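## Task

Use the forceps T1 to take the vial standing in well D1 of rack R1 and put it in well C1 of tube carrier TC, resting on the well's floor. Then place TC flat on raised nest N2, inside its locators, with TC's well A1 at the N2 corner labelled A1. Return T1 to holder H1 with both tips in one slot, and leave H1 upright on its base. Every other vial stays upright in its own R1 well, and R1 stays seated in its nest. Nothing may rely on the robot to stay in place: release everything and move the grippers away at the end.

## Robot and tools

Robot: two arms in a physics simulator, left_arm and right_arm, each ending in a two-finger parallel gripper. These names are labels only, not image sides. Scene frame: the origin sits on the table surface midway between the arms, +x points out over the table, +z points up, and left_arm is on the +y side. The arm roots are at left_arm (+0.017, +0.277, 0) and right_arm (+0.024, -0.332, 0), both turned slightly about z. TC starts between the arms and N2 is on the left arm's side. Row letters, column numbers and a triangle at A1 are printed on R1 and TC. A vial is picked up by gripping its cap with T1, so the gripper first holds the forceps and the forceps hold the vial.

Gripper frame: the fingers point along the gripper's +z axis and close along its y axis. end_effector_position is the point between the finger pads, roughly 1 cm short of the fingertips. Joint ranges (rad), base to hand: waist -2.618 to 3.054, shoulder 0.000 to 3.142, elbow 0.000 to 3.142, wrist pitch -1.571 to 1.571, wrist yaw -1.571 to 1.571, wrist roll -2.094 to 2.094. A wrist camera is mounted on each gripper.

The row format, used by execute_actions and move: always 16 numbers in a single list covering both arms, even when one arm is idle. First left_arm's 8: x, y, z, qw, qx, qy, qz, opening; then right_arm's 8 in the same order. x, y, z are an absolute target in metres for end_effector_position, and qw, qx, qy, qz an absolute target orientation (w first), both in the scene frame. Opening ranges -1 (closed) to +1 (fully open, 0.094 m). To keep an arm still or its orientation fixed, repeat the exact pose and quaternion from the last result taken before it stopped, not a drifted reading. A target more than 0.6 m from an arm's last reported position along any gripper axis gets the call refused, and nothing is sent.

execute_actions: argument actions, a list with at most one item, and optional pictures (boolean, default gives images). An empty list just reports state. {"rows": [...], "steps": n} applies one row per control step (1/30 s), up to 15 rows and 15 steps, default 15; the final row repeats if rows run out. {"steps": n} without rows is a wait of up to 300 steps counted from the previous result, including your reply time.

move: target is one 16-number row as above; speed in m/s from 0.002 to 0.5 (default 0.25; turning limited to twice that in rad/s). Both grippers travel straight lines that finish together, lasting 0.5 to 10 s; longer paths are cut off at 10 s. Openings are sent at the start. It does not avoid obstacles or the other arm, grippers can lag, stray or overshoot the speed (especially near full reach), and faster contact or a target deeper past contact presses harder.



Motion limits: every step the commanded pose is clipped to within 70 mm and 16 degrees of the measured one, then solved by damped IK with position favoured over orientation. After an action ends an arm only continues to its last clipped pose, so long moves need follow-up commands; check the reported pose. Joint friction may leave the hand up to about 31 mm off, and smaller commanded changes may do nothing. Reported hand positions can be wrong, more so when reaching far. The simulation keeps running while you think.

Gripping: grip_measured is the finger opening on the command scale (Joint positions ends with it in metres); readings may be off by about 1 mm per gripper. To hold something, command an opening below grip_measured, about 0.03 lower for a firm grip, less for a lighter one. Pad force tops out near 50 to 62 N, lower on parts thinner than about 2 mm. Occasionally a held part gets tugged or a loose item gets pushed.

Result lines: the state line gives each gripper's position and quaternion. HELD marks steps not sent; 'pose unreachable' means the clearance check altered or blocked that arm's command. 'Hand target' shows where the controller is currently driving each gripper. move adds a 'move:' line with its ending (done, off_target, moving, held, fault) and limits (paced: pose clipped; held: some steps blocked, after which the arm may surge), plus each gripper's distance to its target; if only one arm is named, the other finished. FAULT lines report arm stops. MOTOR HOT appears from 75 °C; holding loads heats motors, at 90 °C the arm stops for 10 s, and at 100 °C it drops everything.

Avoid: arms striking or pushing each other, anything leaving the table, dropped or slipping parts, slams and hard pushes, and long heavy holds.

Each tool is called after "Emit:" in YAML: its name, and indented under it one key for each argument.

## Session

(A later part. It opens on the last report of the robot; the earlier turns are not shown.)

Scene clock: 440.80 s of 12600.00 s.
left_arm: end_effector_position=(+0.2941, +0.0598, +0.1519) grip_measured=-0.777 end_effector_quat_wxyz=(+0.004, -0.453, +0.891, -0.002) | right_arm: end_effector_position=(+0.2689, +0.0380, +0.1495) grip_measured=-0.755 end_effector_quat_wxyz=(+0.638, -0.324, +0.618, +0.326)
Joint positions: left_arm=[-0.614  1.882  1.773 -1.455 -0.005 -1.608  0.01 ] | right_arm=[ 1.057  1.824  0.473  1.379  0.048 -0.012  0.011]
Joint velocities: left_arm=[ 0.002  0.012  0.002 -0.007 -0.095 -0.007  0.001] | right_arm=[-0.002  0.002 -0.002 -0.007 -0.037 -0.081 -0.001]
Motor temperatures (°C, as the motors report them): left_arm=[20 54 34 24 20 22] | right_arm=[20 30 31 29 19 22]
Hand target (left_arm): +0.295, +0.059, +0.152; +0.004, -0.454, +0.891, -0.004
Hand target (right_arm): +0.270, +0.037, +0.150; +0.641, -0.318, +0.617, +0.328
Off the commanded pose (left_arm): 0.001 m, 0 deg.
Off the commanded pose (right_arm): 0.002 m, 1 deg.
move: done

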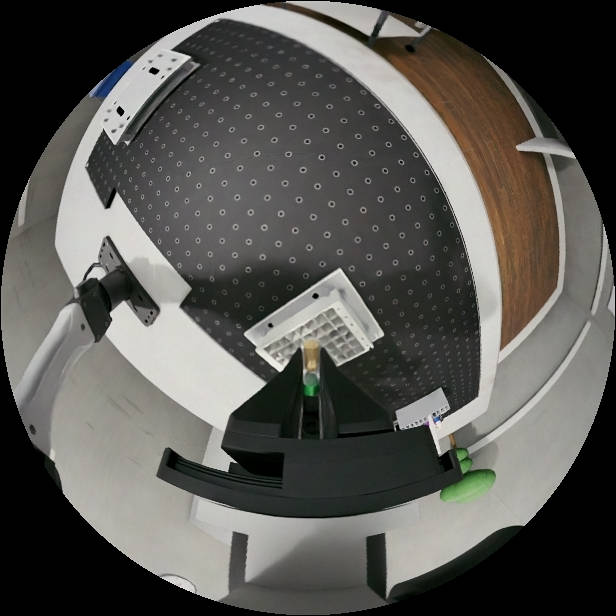

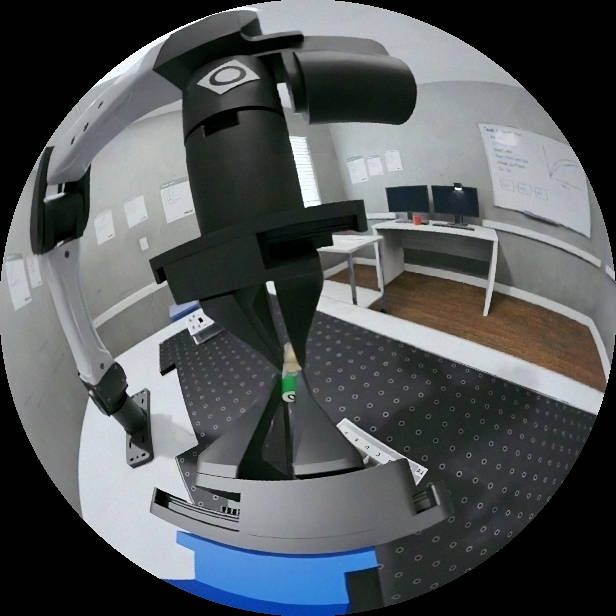

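Emit:
move:
  target: [0.2941,0.0598,0.1519,0.004,-0.454,0.891,-0.004,-0.5,0.2689,0.038,0.1495,0.638,-0.324,0.618,0.326,-0.785]
  speed: 0.01

Emit:
move:
  target: [0.33,0.11,0.155,0.004,-0.454,0.891,-0.004,-0.5,0.2689,0.038,0.1495,0.638,-0.324,0.618,0.326,-0.785]
  speed: 0.05

Emit:
move:
  target: [0.3294,0.20,0.1475,0.378,0.567,0.659,-0.316,-1,0.2689,0.0,0.17,0.638,-0.324,0.618,0.326,-0.785]
  speed: 0.25

Emit:
move:
  target: [0.3294,0.184,0.1475,0.378,0.567,0.659,-0.316,-1,0.29,-0.012,0.125,0,-0.07,0.9975,0,-0.785]
  speed: 0.15

Scene clock: 444.23 s of 12600.00 s.
left_arm: end_effector_position=(+0.2941, +0.0598, +0.1519) grip_measured=-0.503 end_effector_quat_wxyz=(+0.004, -0.453, +0.891, -0.002) | right_arm: end_effector_position=(+0.2689, +0.0380, +0.1490) grip_measured=-0.766 end_effector_quat_wxyz=(+0.637, -0.324, +0.619, +0.326)
Joint positions: left_arm=[-0.614  1.882  1.773 -1.455 -0.005 -1.608  0.023] | right_arm=[ 1.057  1.824  0.473  1.376  0.048 -0.012  0.011]
Joint velocities: left_arm=[-0.007 -0.007 -0.002 -0.022 -0.037  0.022 -0.   ] | right_arm=[ 0.027 -0.017  0.002 -0.066 -0.007  0.022 -0.001]
Motor temperatures (°C, as the motors report them): left_arm=[20 54 34 24 20 22] | right_arm=[20 30 31 29 19 22]
Hand target (left_arm): +0.294, +0.060, +0.152; +0.004, -0.454, +0.891, -0.004
Hand target (right_arm): +0.269, +0.038, +0.149; +0.638, -0.324, +0.618, +0.326
Off the commanded pose (left_arm): 0.000 m, 0 deg.
Off the commanded pose (right_arm): 0.001 m, 0 deg.
move: done

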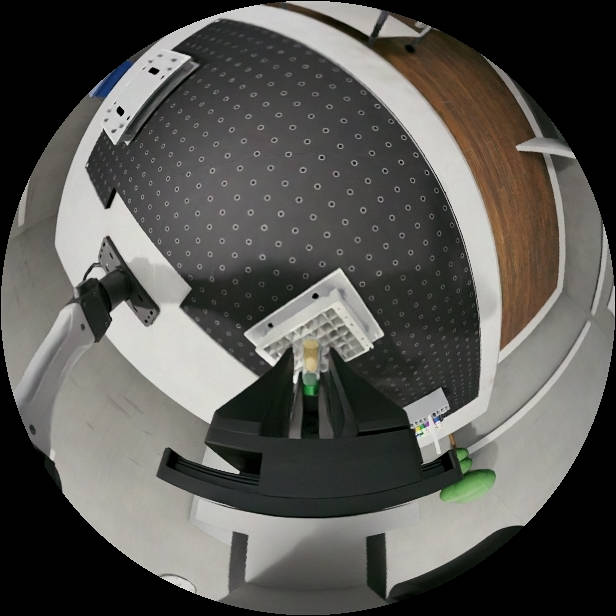

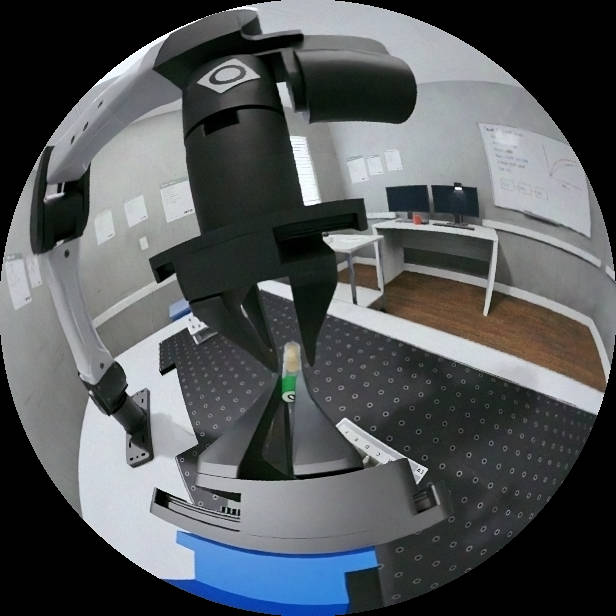

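Scene clock: 445.77 s of 12600.00 s.
left_arm: end_effector_position=(+0.3259, +0.1083, +0.1519) grip_measured=-0.503 end_effector_quat_wxyz=(+0.004, -0.454, +0.891, -0.001) | right_arm: end_effector_position=(+0.2690, +0.0380, +0.1487) grip_measured=-0.766 end_effector_quat_wxyz=(+0.637, -0.324, +0.619, +0.325)
Joint positions: left_arm=[-0.449  1.882  1.773 -1.455 -0.005 -1.445  0.023] | right_arm=[ 1.057  1.824  0.473  1.375  0.048 -0.012  0.011]
Joint velocities: left_arm=[ 0.002 -0.002  0.012  0.007 -0.051 -0.007 -0.001] | right_arm=[ 0.007 -0.012  0.007  0.007 -0.007 -0.007  0.   ]
Motor temperatures (°C, as the motors report them): left_arm=[20 54 34 24 20 22] | right_arm=[20 30 31 29 19 22]
Hand target (left_arm): +0.329, +0.110, +0.155; +0.004, -0.454, +0.891, -0.003
Hand target (right_arm): +0.269, +0.038, +0.150; +0.638, -0.324, +0.618, +0.326
Off the commanded pose (left_arm): 0.005 m, 0 deg.
Off the commanded pose (right_arm): 0.001 m, 0 deg.
move: done

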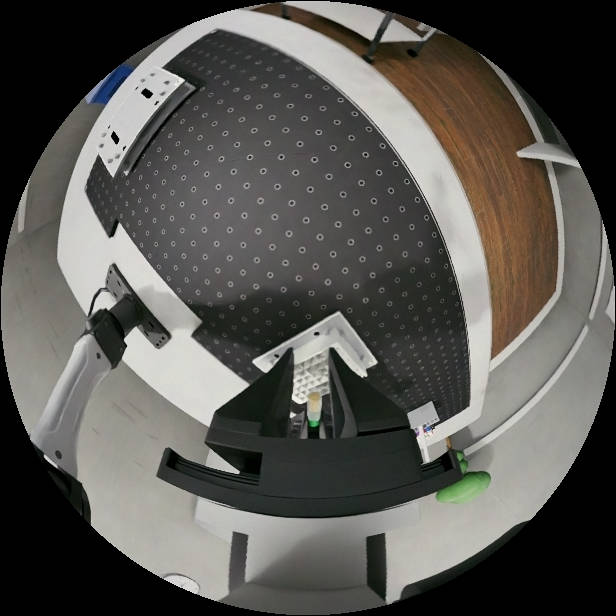

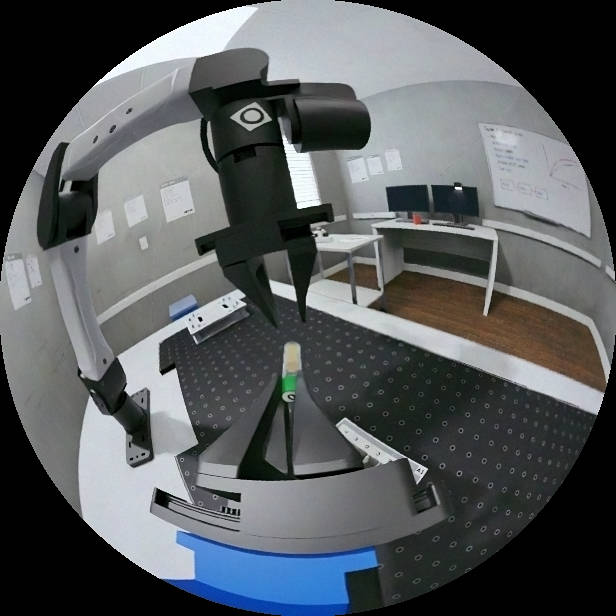

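Scene clock: 451.40 s of 12600.00 s.
left_arm: end_effector_position=(+0.3221, +0.1932, +0.1447) grip_measured=-0.990 end_effector_quat_wxyz=(+0.373, +0.572, +0.659, -0.314) | right_arm: end_effector_position=(+0.2709, +0.0061, +0.1685) grip_measured=-0.766 end_effector_quat_wxyz=(+0.637, -0.326, +0.619, +0.325)
Joint positions: left_arm=[ 0.264  1.696  1.186 -1.152  1.017  1.692  0.   ] | right_arm=[ 0.979  1.643  0.391  1.274 -0.031 -0.012  0.011]
Joint velocities: left_arm=[-0.012 -0.012  0.007  0.007 -0.037  0.051  0.001] | right_arm=[-0.007 -0.007 -0.012  0.007  0.051 -0.037 -0.001]
Motor temperatures (°C, as the motors report them): left_arm=[20 53 34 24 20 22] | right_arm=[20 31 31 30 19 22]
Hand target (left_arm): +0.325, +0.197, +0.144; +0.371, +0.567, +0.662, -0.319
Hand target (right_arm): +0.270, +0.000, +0.170; +0.638, -0.324, +0.618, +0.326
Off the commanded pose (left_arm): 0.010 m, 1 deg.
Off the commanded pose (right_arm): 0.007 m, 0 deg.
move: done

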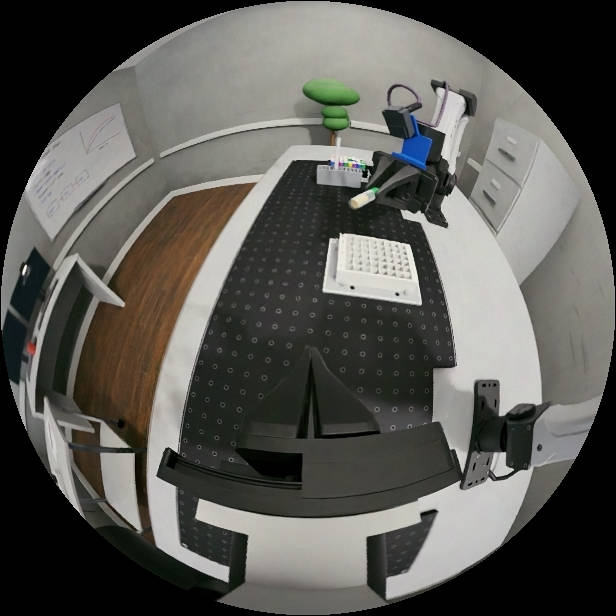

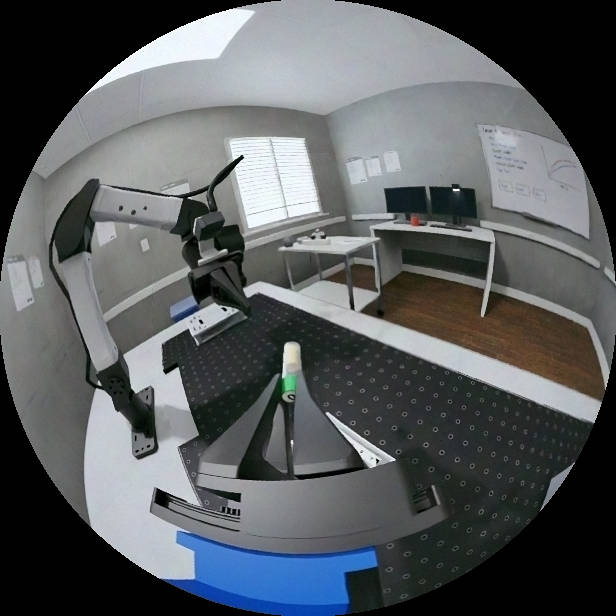

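Scene clock: 457.83 s of 12600.00 s.
left_arm: end_effector_position=(+0.3274, +0.1875, +0.1460) grip_measured=-0.990 end_effector_quat_wxyz=(+0.374, +0.561, +0.665, -0.320) | right_arm: end_effector_position=(+0.2882, -0.0105, +0.1198) grip_measured=-0.766 end_effector_quat_wxyz=(-0.003, -0.069, +0.998, +0.002)
Joint positions: left_arm=[ 0.245  1.696  1.186 -1.11   1.029  1.621  0.   ] | right_arm=[ 0.932  2.16   2.049 -1.463 -0.007  0.74   0.011]
Joint velocities: left_arm=[-0.002 -0.012  0.027 -0.022  0.037 -0.037 -0.   ] | right_arm=[ 0.007 -0.002 -0.012 -0.037  0.051  0.007 -0.001]
Motor temperatures (°C, as the motors report them): left_arm=[20 52 34 24 20 22] | right_arm=[20 31 32 29 19 22]
Hand target (left_arm): +0.330, +0.184, +0.148; +0.379, +0.567, +0.659, -0.316
Hand target (right_arm): +0.292, -0.010, +0.121; -0.004, -0.060, +0.998, +0.005
Off the commanded pose (left_arm): 0.004 m, 1 deg.
Off the commanded pose (right_arm): 0.006 m, 0 deg.
move: done

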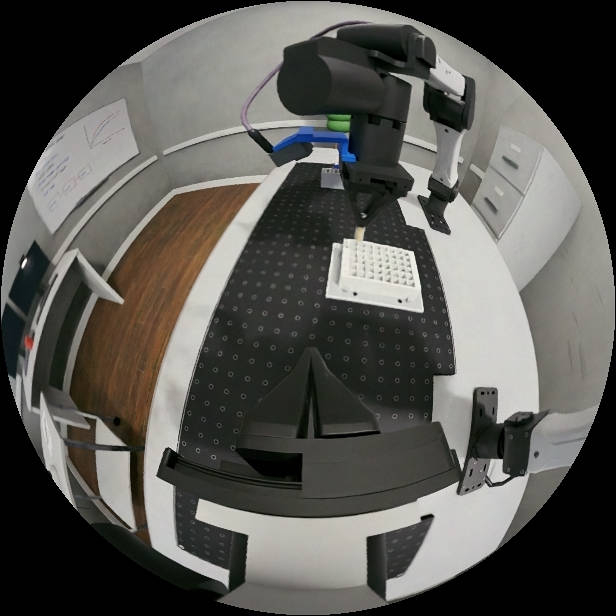

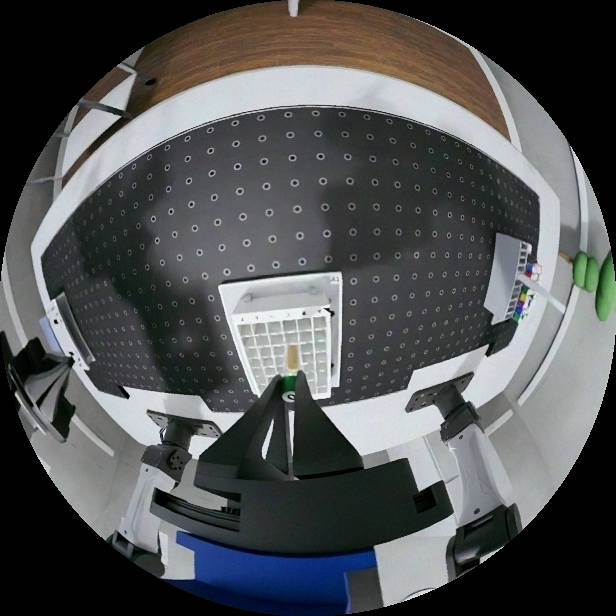

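Emit:
move:
  target: [0.3274,0.1875,0.146,0.374,0.561,0.665,-0.320,-1,0.292,-0.011,0.096,-0.003,-0.069,0.9975,0.002,-0.785]
  speed: 0.02

Emit:
zoom_image:
  camera: "cam_right_wrist"
  region: [230,290,350,410]

Emit:
zoom_image:
  camera: "cam_left_wrist"
  region: [320,200,420,300]

Scene clock: 461.13 s of 12600.00 s.
left_arm: end_effector_position=(+0.3274, +0.1875, +0.1460) grip_measured=-0.990 end_effector_quat_wxyz=(+0.374, +0.561, +0.665, -0.320) | right_arm: end_effector_position=(+0.2896, -0.0087, +0.1003) grip_measured=-0.766 end_effector_quat_wxyz=(-0.003, -0.069, +0.998, +0.003)
Joint positions: left_arm=[ 0.245  1.696  1.186 -1.11   1.029  1.621  0.   ] | right_arm=[ 0.932  2.16   1.972 -1.383 -0.007  0.74   0.011]
Joint velocities: left_arm=[ 0.007  0.007 -0.007 -0.066 -0.022  0.022 -0.001] | right_arm=[-0.007  0.002 -0.027  0.007 -0.007 -0.037  0.   ]
Motor temperatures (°C, as the motors report them): left_arm=[20 52 34 24 20 22] | right_arm=[20 32 32 28 19 22]
Hand target (left_arm): +0.327, +0.187, +0.146; +0.374, +0.561, +0.665, -0.320
Hand target (right_arm): +0.292, -0.011, +0.096; -0.003, -0.069, +0.998, +0.002
Off the commanded pose (left_arm): 0.000 m, 0 deg.
Off the commanded pose (right_arm): 0.005 m, 0 deg.
move: done

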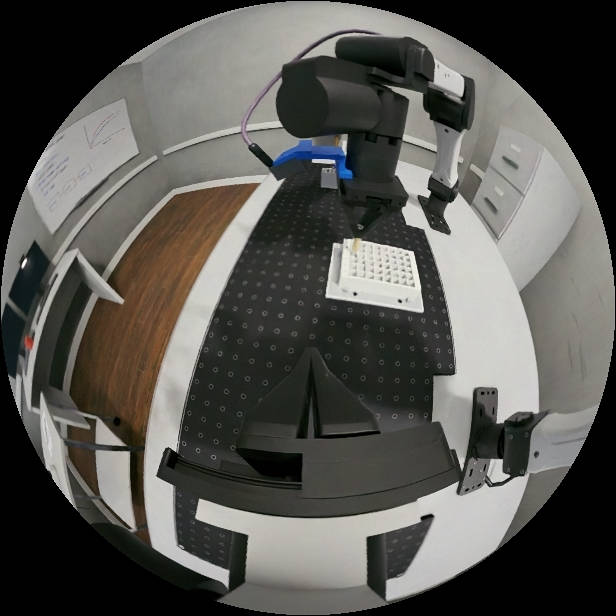

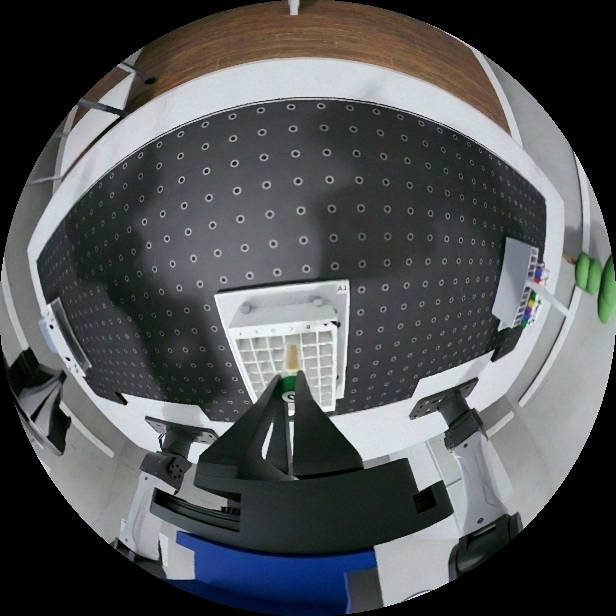

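Region (230, 290, 350, 410) of cam_right_wrist's 616x616 image, scaled by 4.200, with more detail than that image has.

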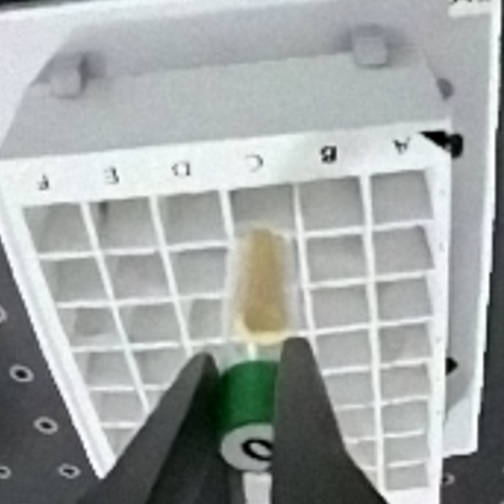

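Region (320, 200, 420, 300) of cam_left_wrist's 616x616 image, scaled by 5.040, with more detail than that image has.

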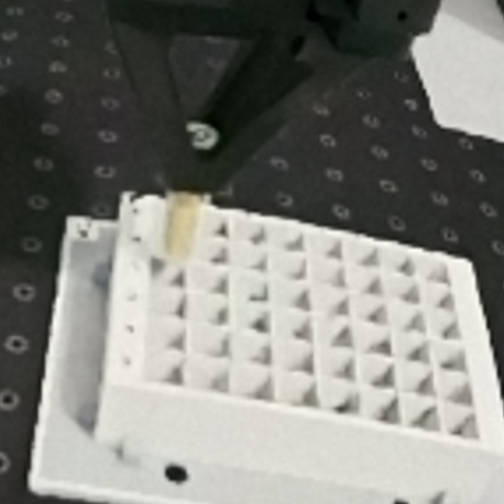

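Emit:
move:
  target: [0.3274,0.1875,0.146,0.374,0.561,0.665,-0.320,-1,0.2903,-0.0078,0.090,-0.003,-0.069,0.9975,0.003,-0.785]
  speed: 0.01

Emit:
zoom_image:
  camera: "cam_right_wrist"
  region: [230,290,350,410]

Emit:
zoom_image:
  camera: "cam_left_wrist"
  region: [320,200,420,300]

Scene clock: 464.93 s of 12600.00 s.
left_arm: end_effector_position=(+0.3274, +0.1875, +0.1460) grip_measured=-0.990 end_effector_quat_wxyz=(+0.374, +0.561, +0.665, -0.320) | right_arm: end_effector_position=(+0.2910, -0.0071, +0.0960) grip_measured=-0.766 end_effector_quat_wxyz=(-0.000, -0.069, +0.998, +0.005)
Joint positions: left_arm=[ 0.245  1.696  1.186 -1.11   1.029  1.621  0.   ] | right_arm=[ 0.932  2.16   1.955 -1.358 -0.007  0.74   0.011]
Joint velocities: left_arm=[ 0.002  0.007 -0.002 -0.007  0.007 -0.037  0.001] | right_arm=[ 0.002 -0.002 -0.012  0.007 -0.022 -0.037 -0.   ]
Motor temperatures (°C, as the motors report them): left_arm=[20 51 34 24 20 22] | right_arm=[20 33 32 27 19 22]
Hand target (left_arm): +0.327, +0.188, +0.146; +0.374, +0.561, +0.665, -0.320
Hand target (right_arm): +0.290, -0.008, +0.090; -0.003, -0.069, +0.998, +0.003
Off the commanded pose (left_arm): 0.000 m, 0 deg.
Off the commanded pose (right_arm): 0.006 m, 0 deg.
move: done

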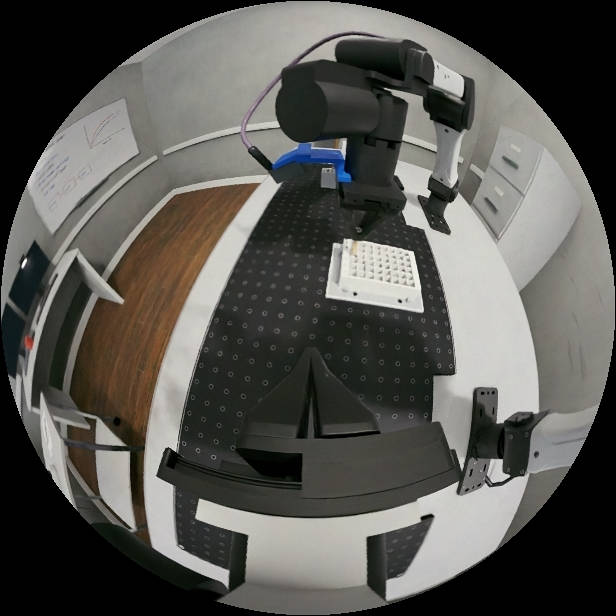

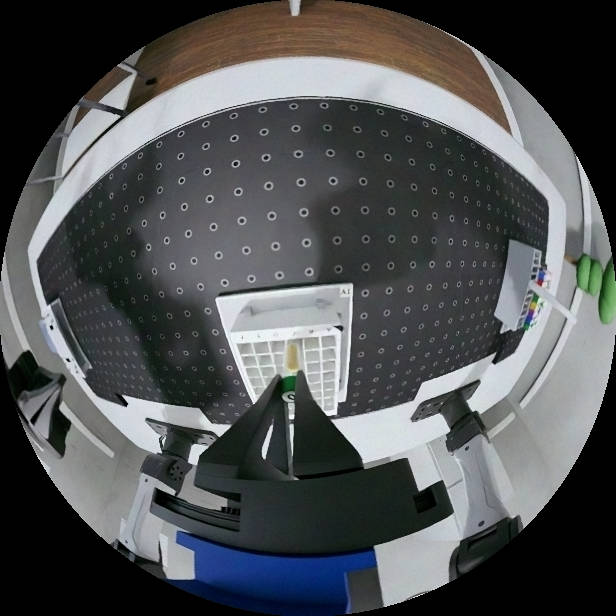

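Region (230, 290, 350, 410) of cam_right_wrist's 616x616 image, scaled by 4.200, with more detail than that image has.

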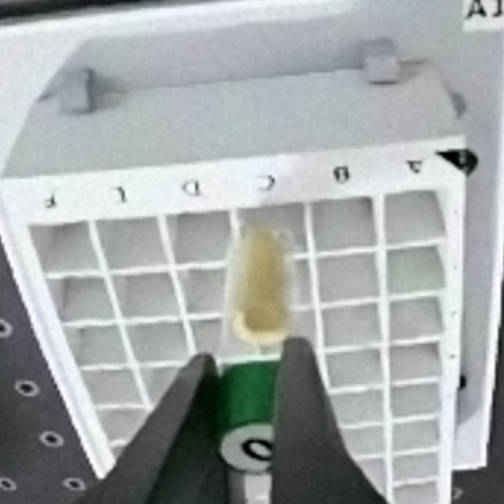

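Region (320, 200, 420, 300) of cam_left_wrist's 616x616 image, scaled by 5.040, with more detail than that image has.

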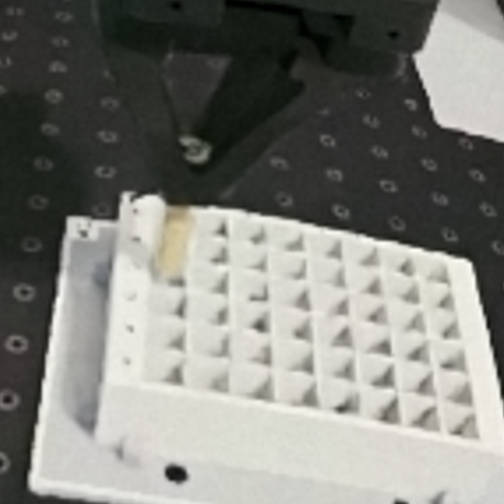

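Emit:
move:
  target: [0.3274,0.1875,0.146,0.374,0.561,0.665,-0.320,-1,0.2861,-0.0128,0.0875,-0.011,-0.069,0.9975,-0.006,-0.785]
  speed: 0.008

Emit:
zoom_image:
  camera: "cam_right_wrist"
  region: [230,290,350,410]

Emit:
zoom_image:
  camera: "cam_left_wrist"
  region: [320,200,420,300]

Scene clock: 470.33 s of 12600.00 s.
left_arm: end_effector_position=(+0.3274, +0.1875, +0.1460) grip_measured=-0.990 end_effector_quat_wxyz=(+0.374, +0.561, +0.665, -0.320) | right_arm: end_effector_position=(+0.2890, -0.0094, +0.0924) grip_measured=-0.766 end_effector_quat_wxyz=(-0.004, -0.069, +0.998, +0.001)
Joint positions: left_arm=[ 0.245  1.696  1.186 -1.11   1.029  1.621  0.   ] | right_arm=[ 0.932  2.16   1.94  -1.356 -0.007  0.74   0.011]
Joint velocities: left_arm=[ 0.012 -0.007 -0.002 -0.022 -0.051 -0.022 -0.001] | right_arm=[-0.027 -0.002  0.012  0.022 -0.051  0.066  0.   ]
Motor temperatures (°C, as the motors report them): left_arm=[20 51 34 23 20 22] | right_arm=[20 35 32 26 19 22]
Hand target (left_arm): +0.327, +0.188, +0.146; +0.374, +0.561, +0.665, -0.320
Hand target (right_arm): +0.286, -0.013, +0.088; -0.011, -0.069, +0.998, -0.006
Off the commanded pose (left_arm): 0.000 m, 0 deg.
Off the commanded pose (right_arm): 0.007 m, 1 deg.
After step 90, 0.10 s passed at rest.
move: done

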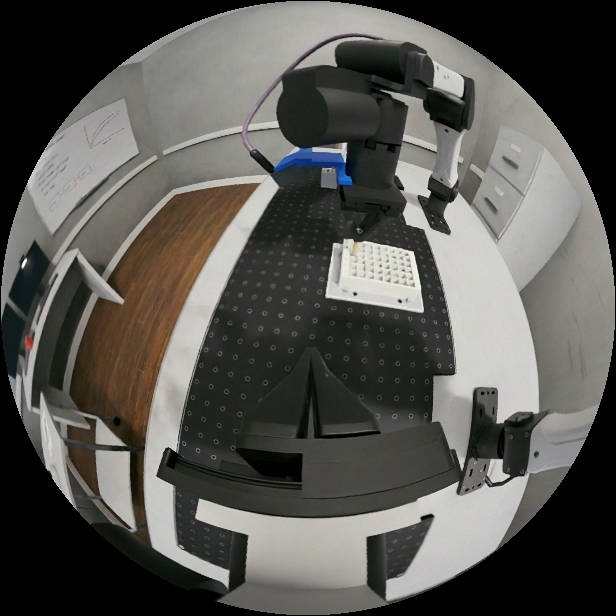

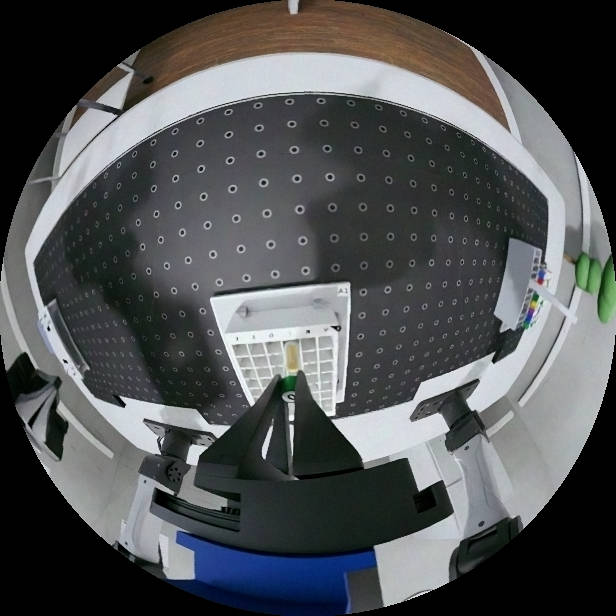

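Region (230, 290, 350, 410) of cam_right_wrist's 616x616 image, scaled by 4.200, with more detail than that image has.

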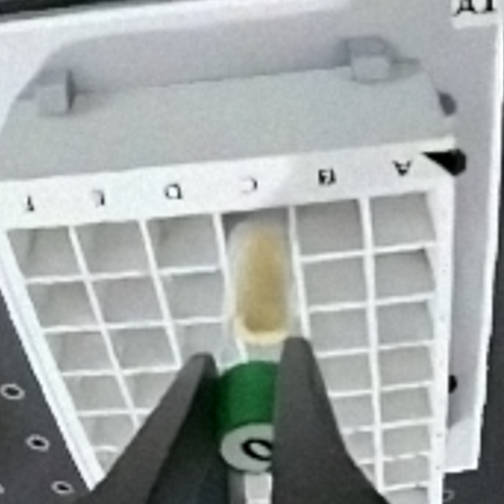

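Region (320, 200, 420, 300) of cam_left_wrist's 616x616 image, scaled by 5.040, with more detail than that image has.

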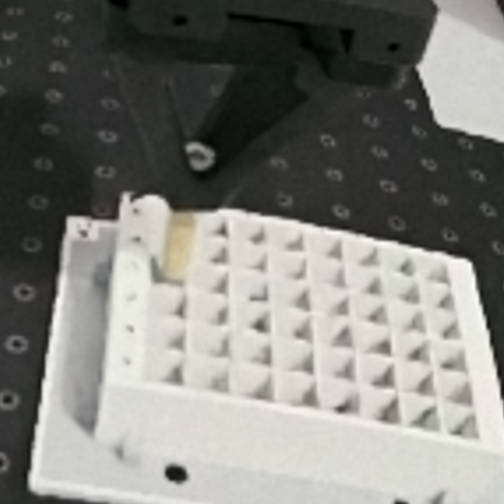

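Emit:
move:
  target: [0.3274,0.1875,0.146,0.374,0.561,0.665,-0.320,-1,0.2876,-0.0110,0.0825,-0.008,-0.069,0.9975,-0.003,-0.785]
  speed: 0.008

Emit:
zoom_image:
  camera: "cam_right_wrist"
  region: [230,290,350,410]

Emit:
zoom_image:
  camera: "cam_left_wrist"
  region: [320,200,420,300]

Scene clock: 474.17 s of 12600.00 s.
left_arm: end_effector_position=(+0.3274, +0.1875, +0.1460) grip_measured=-0.990 end_effector_quat_wxyz=(+0.374, +0.561, +0.665, -0.320) | right_arm: end_effector_position=(+0.2896, -0.0088, +0.0882) grip_measured=-0.766 end_effector_quat_wxyz=(-0.003, -0.069, +0.998, +0.002)
Joint positions: left_arm=[ 0.245  1.696  1.186 -1.11   1.029  1.621  0.   ] | right_arm=[ 0.932  2.16   1.924 -1.337 -0.007  0.74   0.011]
Joint velocities: left_arm=[ 0.002 -0.002  0.012 -0.007 -0.066 -0.081 -0.   ] | right_arm=[-0.007  0.007  0.007  0.007 -0.022 -0.022 -0.001]
Motor temperatures (°C, as the motors report them): left_arm=[20 50 34 23 20 22] | right_arm=[20 36 32 26 19 22]
Hand target (left_arm): +0.327, +0.188, +0.146; +0.374, +0.561, +0.665, -0.320
Hand target (right_arm): +0.288, -0.011, +0.082; -0.008, -0.069, +0.998, -0.003
Off the commanded pose (left_arm): 0.000 m, 0 deg.
Off the commanded pose (right_arm): 0.006 m, 1 deg.
move: done

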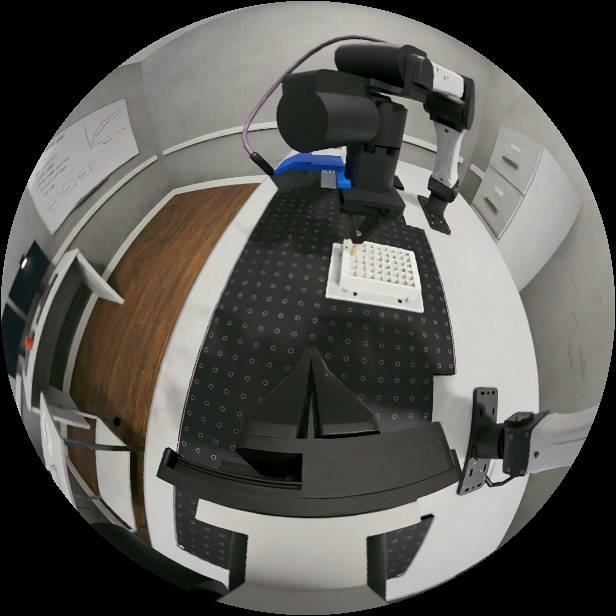

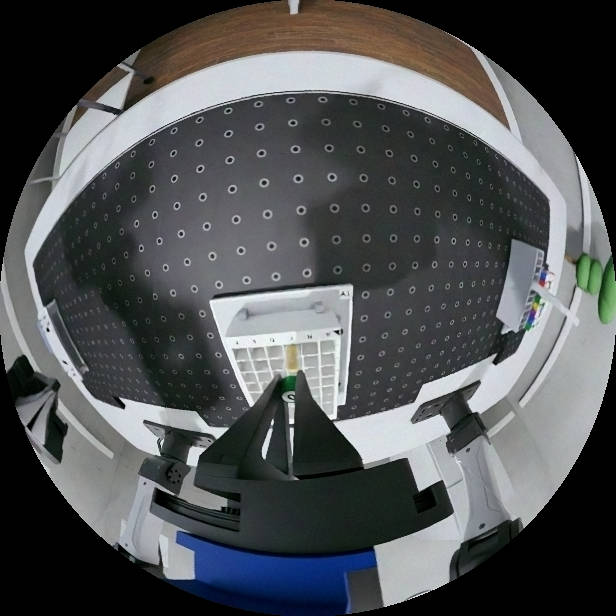

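Region (230, 290, 350, 410) of cam_right_wrist's 616x616 image, scaled by 4.200, with more detail than that image has.

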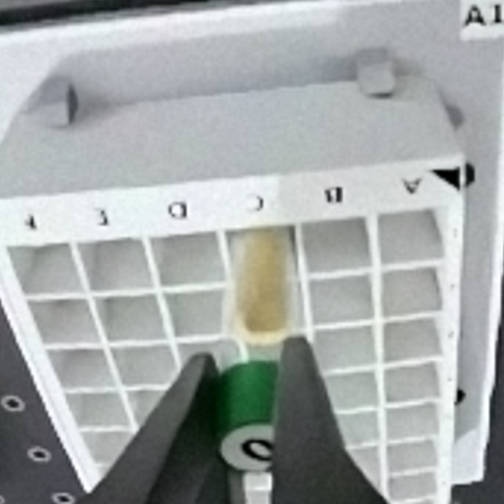

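Region (320, 200, 420, 300) of cam_left_wrist's 616x616 image, scaled by 5.040, with more detail than that image has.

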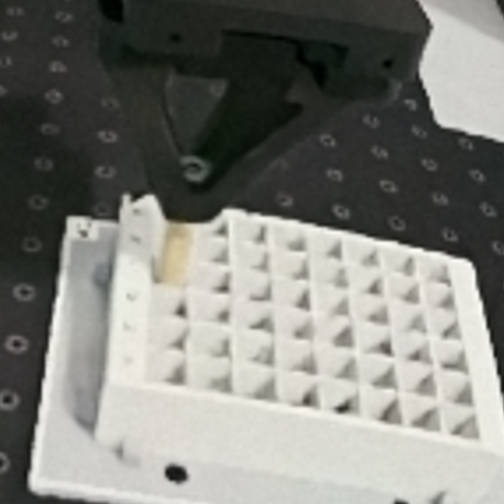

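Inside now. Continue.

Emit:
move:
  target: [0.3274,0.1875,0.146,0.374,0.561,0.665,-0.320,-1,0.2895,-0.009,0.069,-0.007,-0.069,0.9975,-0.002,-0.785]
  speed: 0.008

Emit:
zoom_image:
  camera: "cam_left_wrist"
  region: [320,200,420,300]

Scene clock: 478.37 s of 12600.00 s.
left_arm: end_effector_position=(+0.3274, +0.1875, +0.1460) grip_measured=-0.990 end_effector_quat_wxyz=(+0.374, +0.561, +0.665, -0.320) | right_arm: end_effector_position=(+0.2899, -0.0084, +0.0788) grip_measured=-0.766 end_effector_quat_wxyz=(-0.002, -0.069, +0.998, +0.003)
Joint positions: left_arm=[ 0.245  1.696  1.186 -1.11   1.029  1.621  0.   ] | right_arm=[ 0.932  2.16   1.886 -1.297 -0.007  0.74   0.011]
Joint velocities: left_arm=[-0.017 -0.007  0.027  0.022 -0.051 -0.022  0.   ] | right_arm=[ 0.007  0.007  0.017  0.007  0.051 -0.007  0.001]
Motor temperatures (°C, as the motors report them): left_arm=[20 50 34 23 20 22] | right_arm=[20 36 32 25 19 22]
Hand target (left_arm): +0.327, +0.188, +0.146; +0.374, +0.561, +0.665, -0.320
Hand target (right_arm): +0.289, -0.009, +0.069; -0.007, -0.069, +0.998, -0.002
Off the commanded pose (left_arm): 0.000 m, 0 deg.
Off the commanded pose (right_arm): 0.010 m, 1 deg.
move: done

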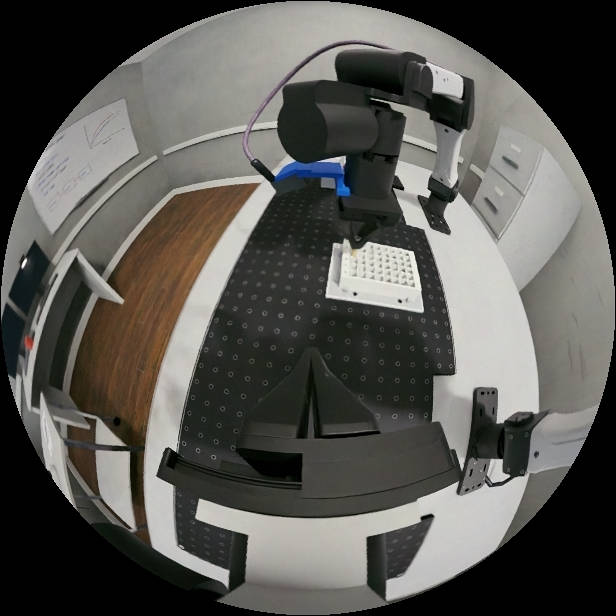

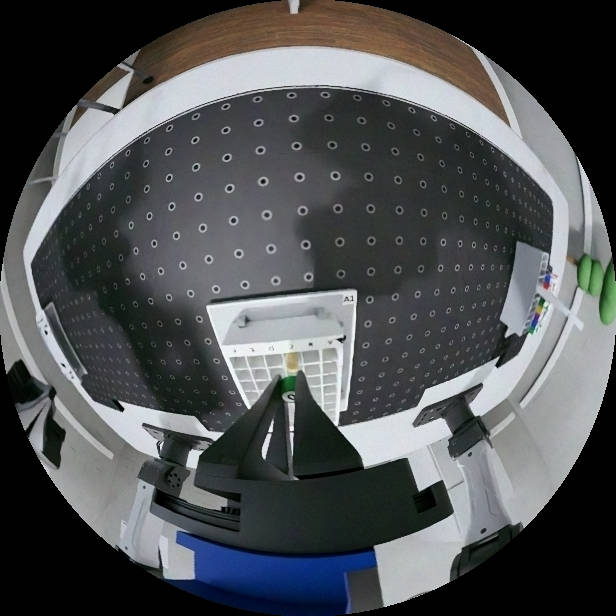

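Region (320, 200, 420, 300) of cam_left_wrist's 616x616 image, scaled by 5.040, with more detail than that image has.

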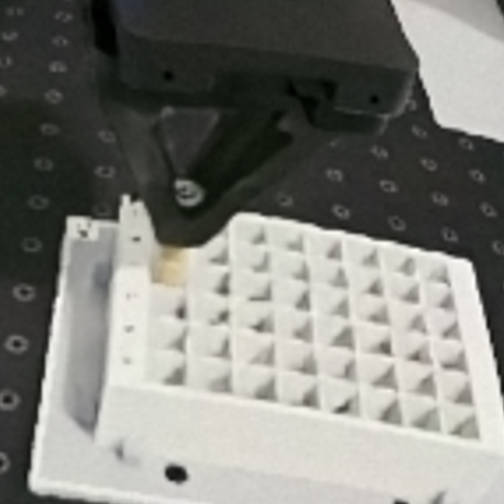

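Emit:
move:
  target: [0.3274,0.1875,0.146,0.374,0.561,0.665,-0.320,-1,0.2885,-0.010,0.061,-0.006,-0.069,0.9975,-0.001,-0.785]
  speed: 0.008

Emit:
zoom_image:
  camera: "cam_left_wrist"
  region: [320,200,420,300]

Scene clock: 481.97 s of 12600.00 s.
left_arm: end_effector_position=(+0.3274, +0.1875, +0.1460) grip_measured=-0.990 end_effector_quat_wxyz=(+0.374, +0.561, +0.665, -0.320) | right_arm: end_effector_position=(+0.2896, -0.0087, +0.0687) grip_measured=-0.766 end_effector_quat_wxyz=(-0.002, -0.069, +0.998, +0.003)
Joint positions: left_arm=[ 0.245  1.696  1.186 -1.11   1.029  1.621  0.   ] | right_arm=[ 0.932  2.16   1.846 -1.256 -0.007  0.74   0.011]
Joint velocities: left_arm=[-0.017 -0.002 -0.002  0.051  0.051  0.066 -0.   ] | right_arm=[ 0.012 -0.007 -0.012  0.007 -0.037  0.022  0.   ]
Motor temperatures (°C, as the motors report them): left_arm=[20 50 34 23 20 22] | right_arm=[20 37 31 25 19 22]
Hand target (left_arm): +0.327, +0.188, +0.146; +0.374, +0.561, +0.665, -0.320
Hand target (right_arm): +0.288, -0.010, +0.061; -0.006, -0.069, +0.998, -0.001
Off the commanded pose (left_arm): 0.000 m, 0 deg.
Off the commanded pose (right_arm): 0.008 m, 1 deg.
move: done

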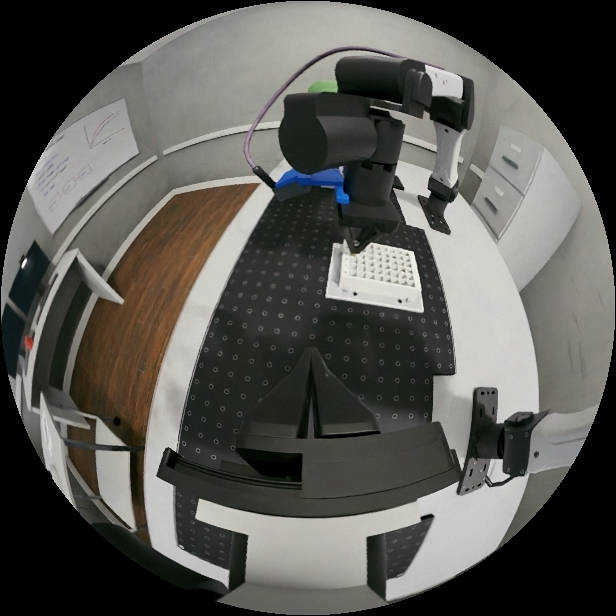

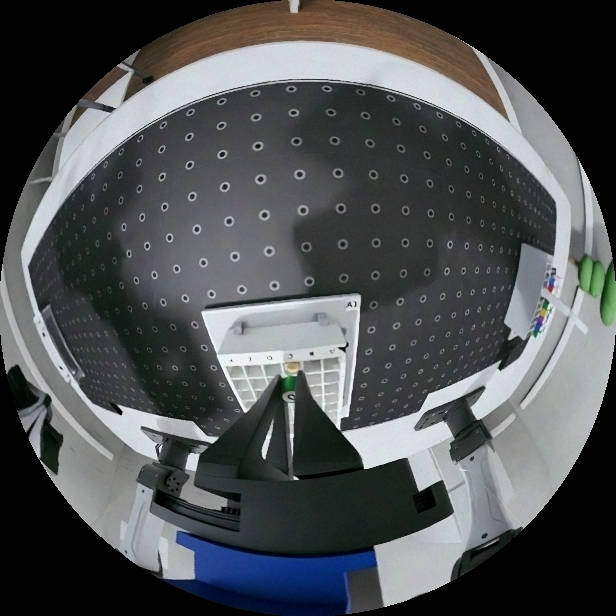

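Region (320, 200, 420, 300) of cam_left_wrist's 616x616 image, scaled by 5.040, with more detail than that image has.

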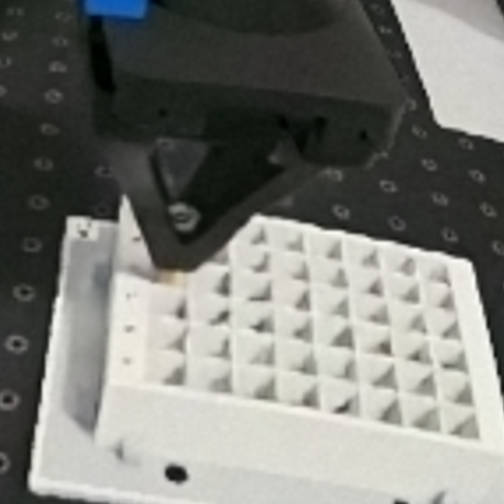

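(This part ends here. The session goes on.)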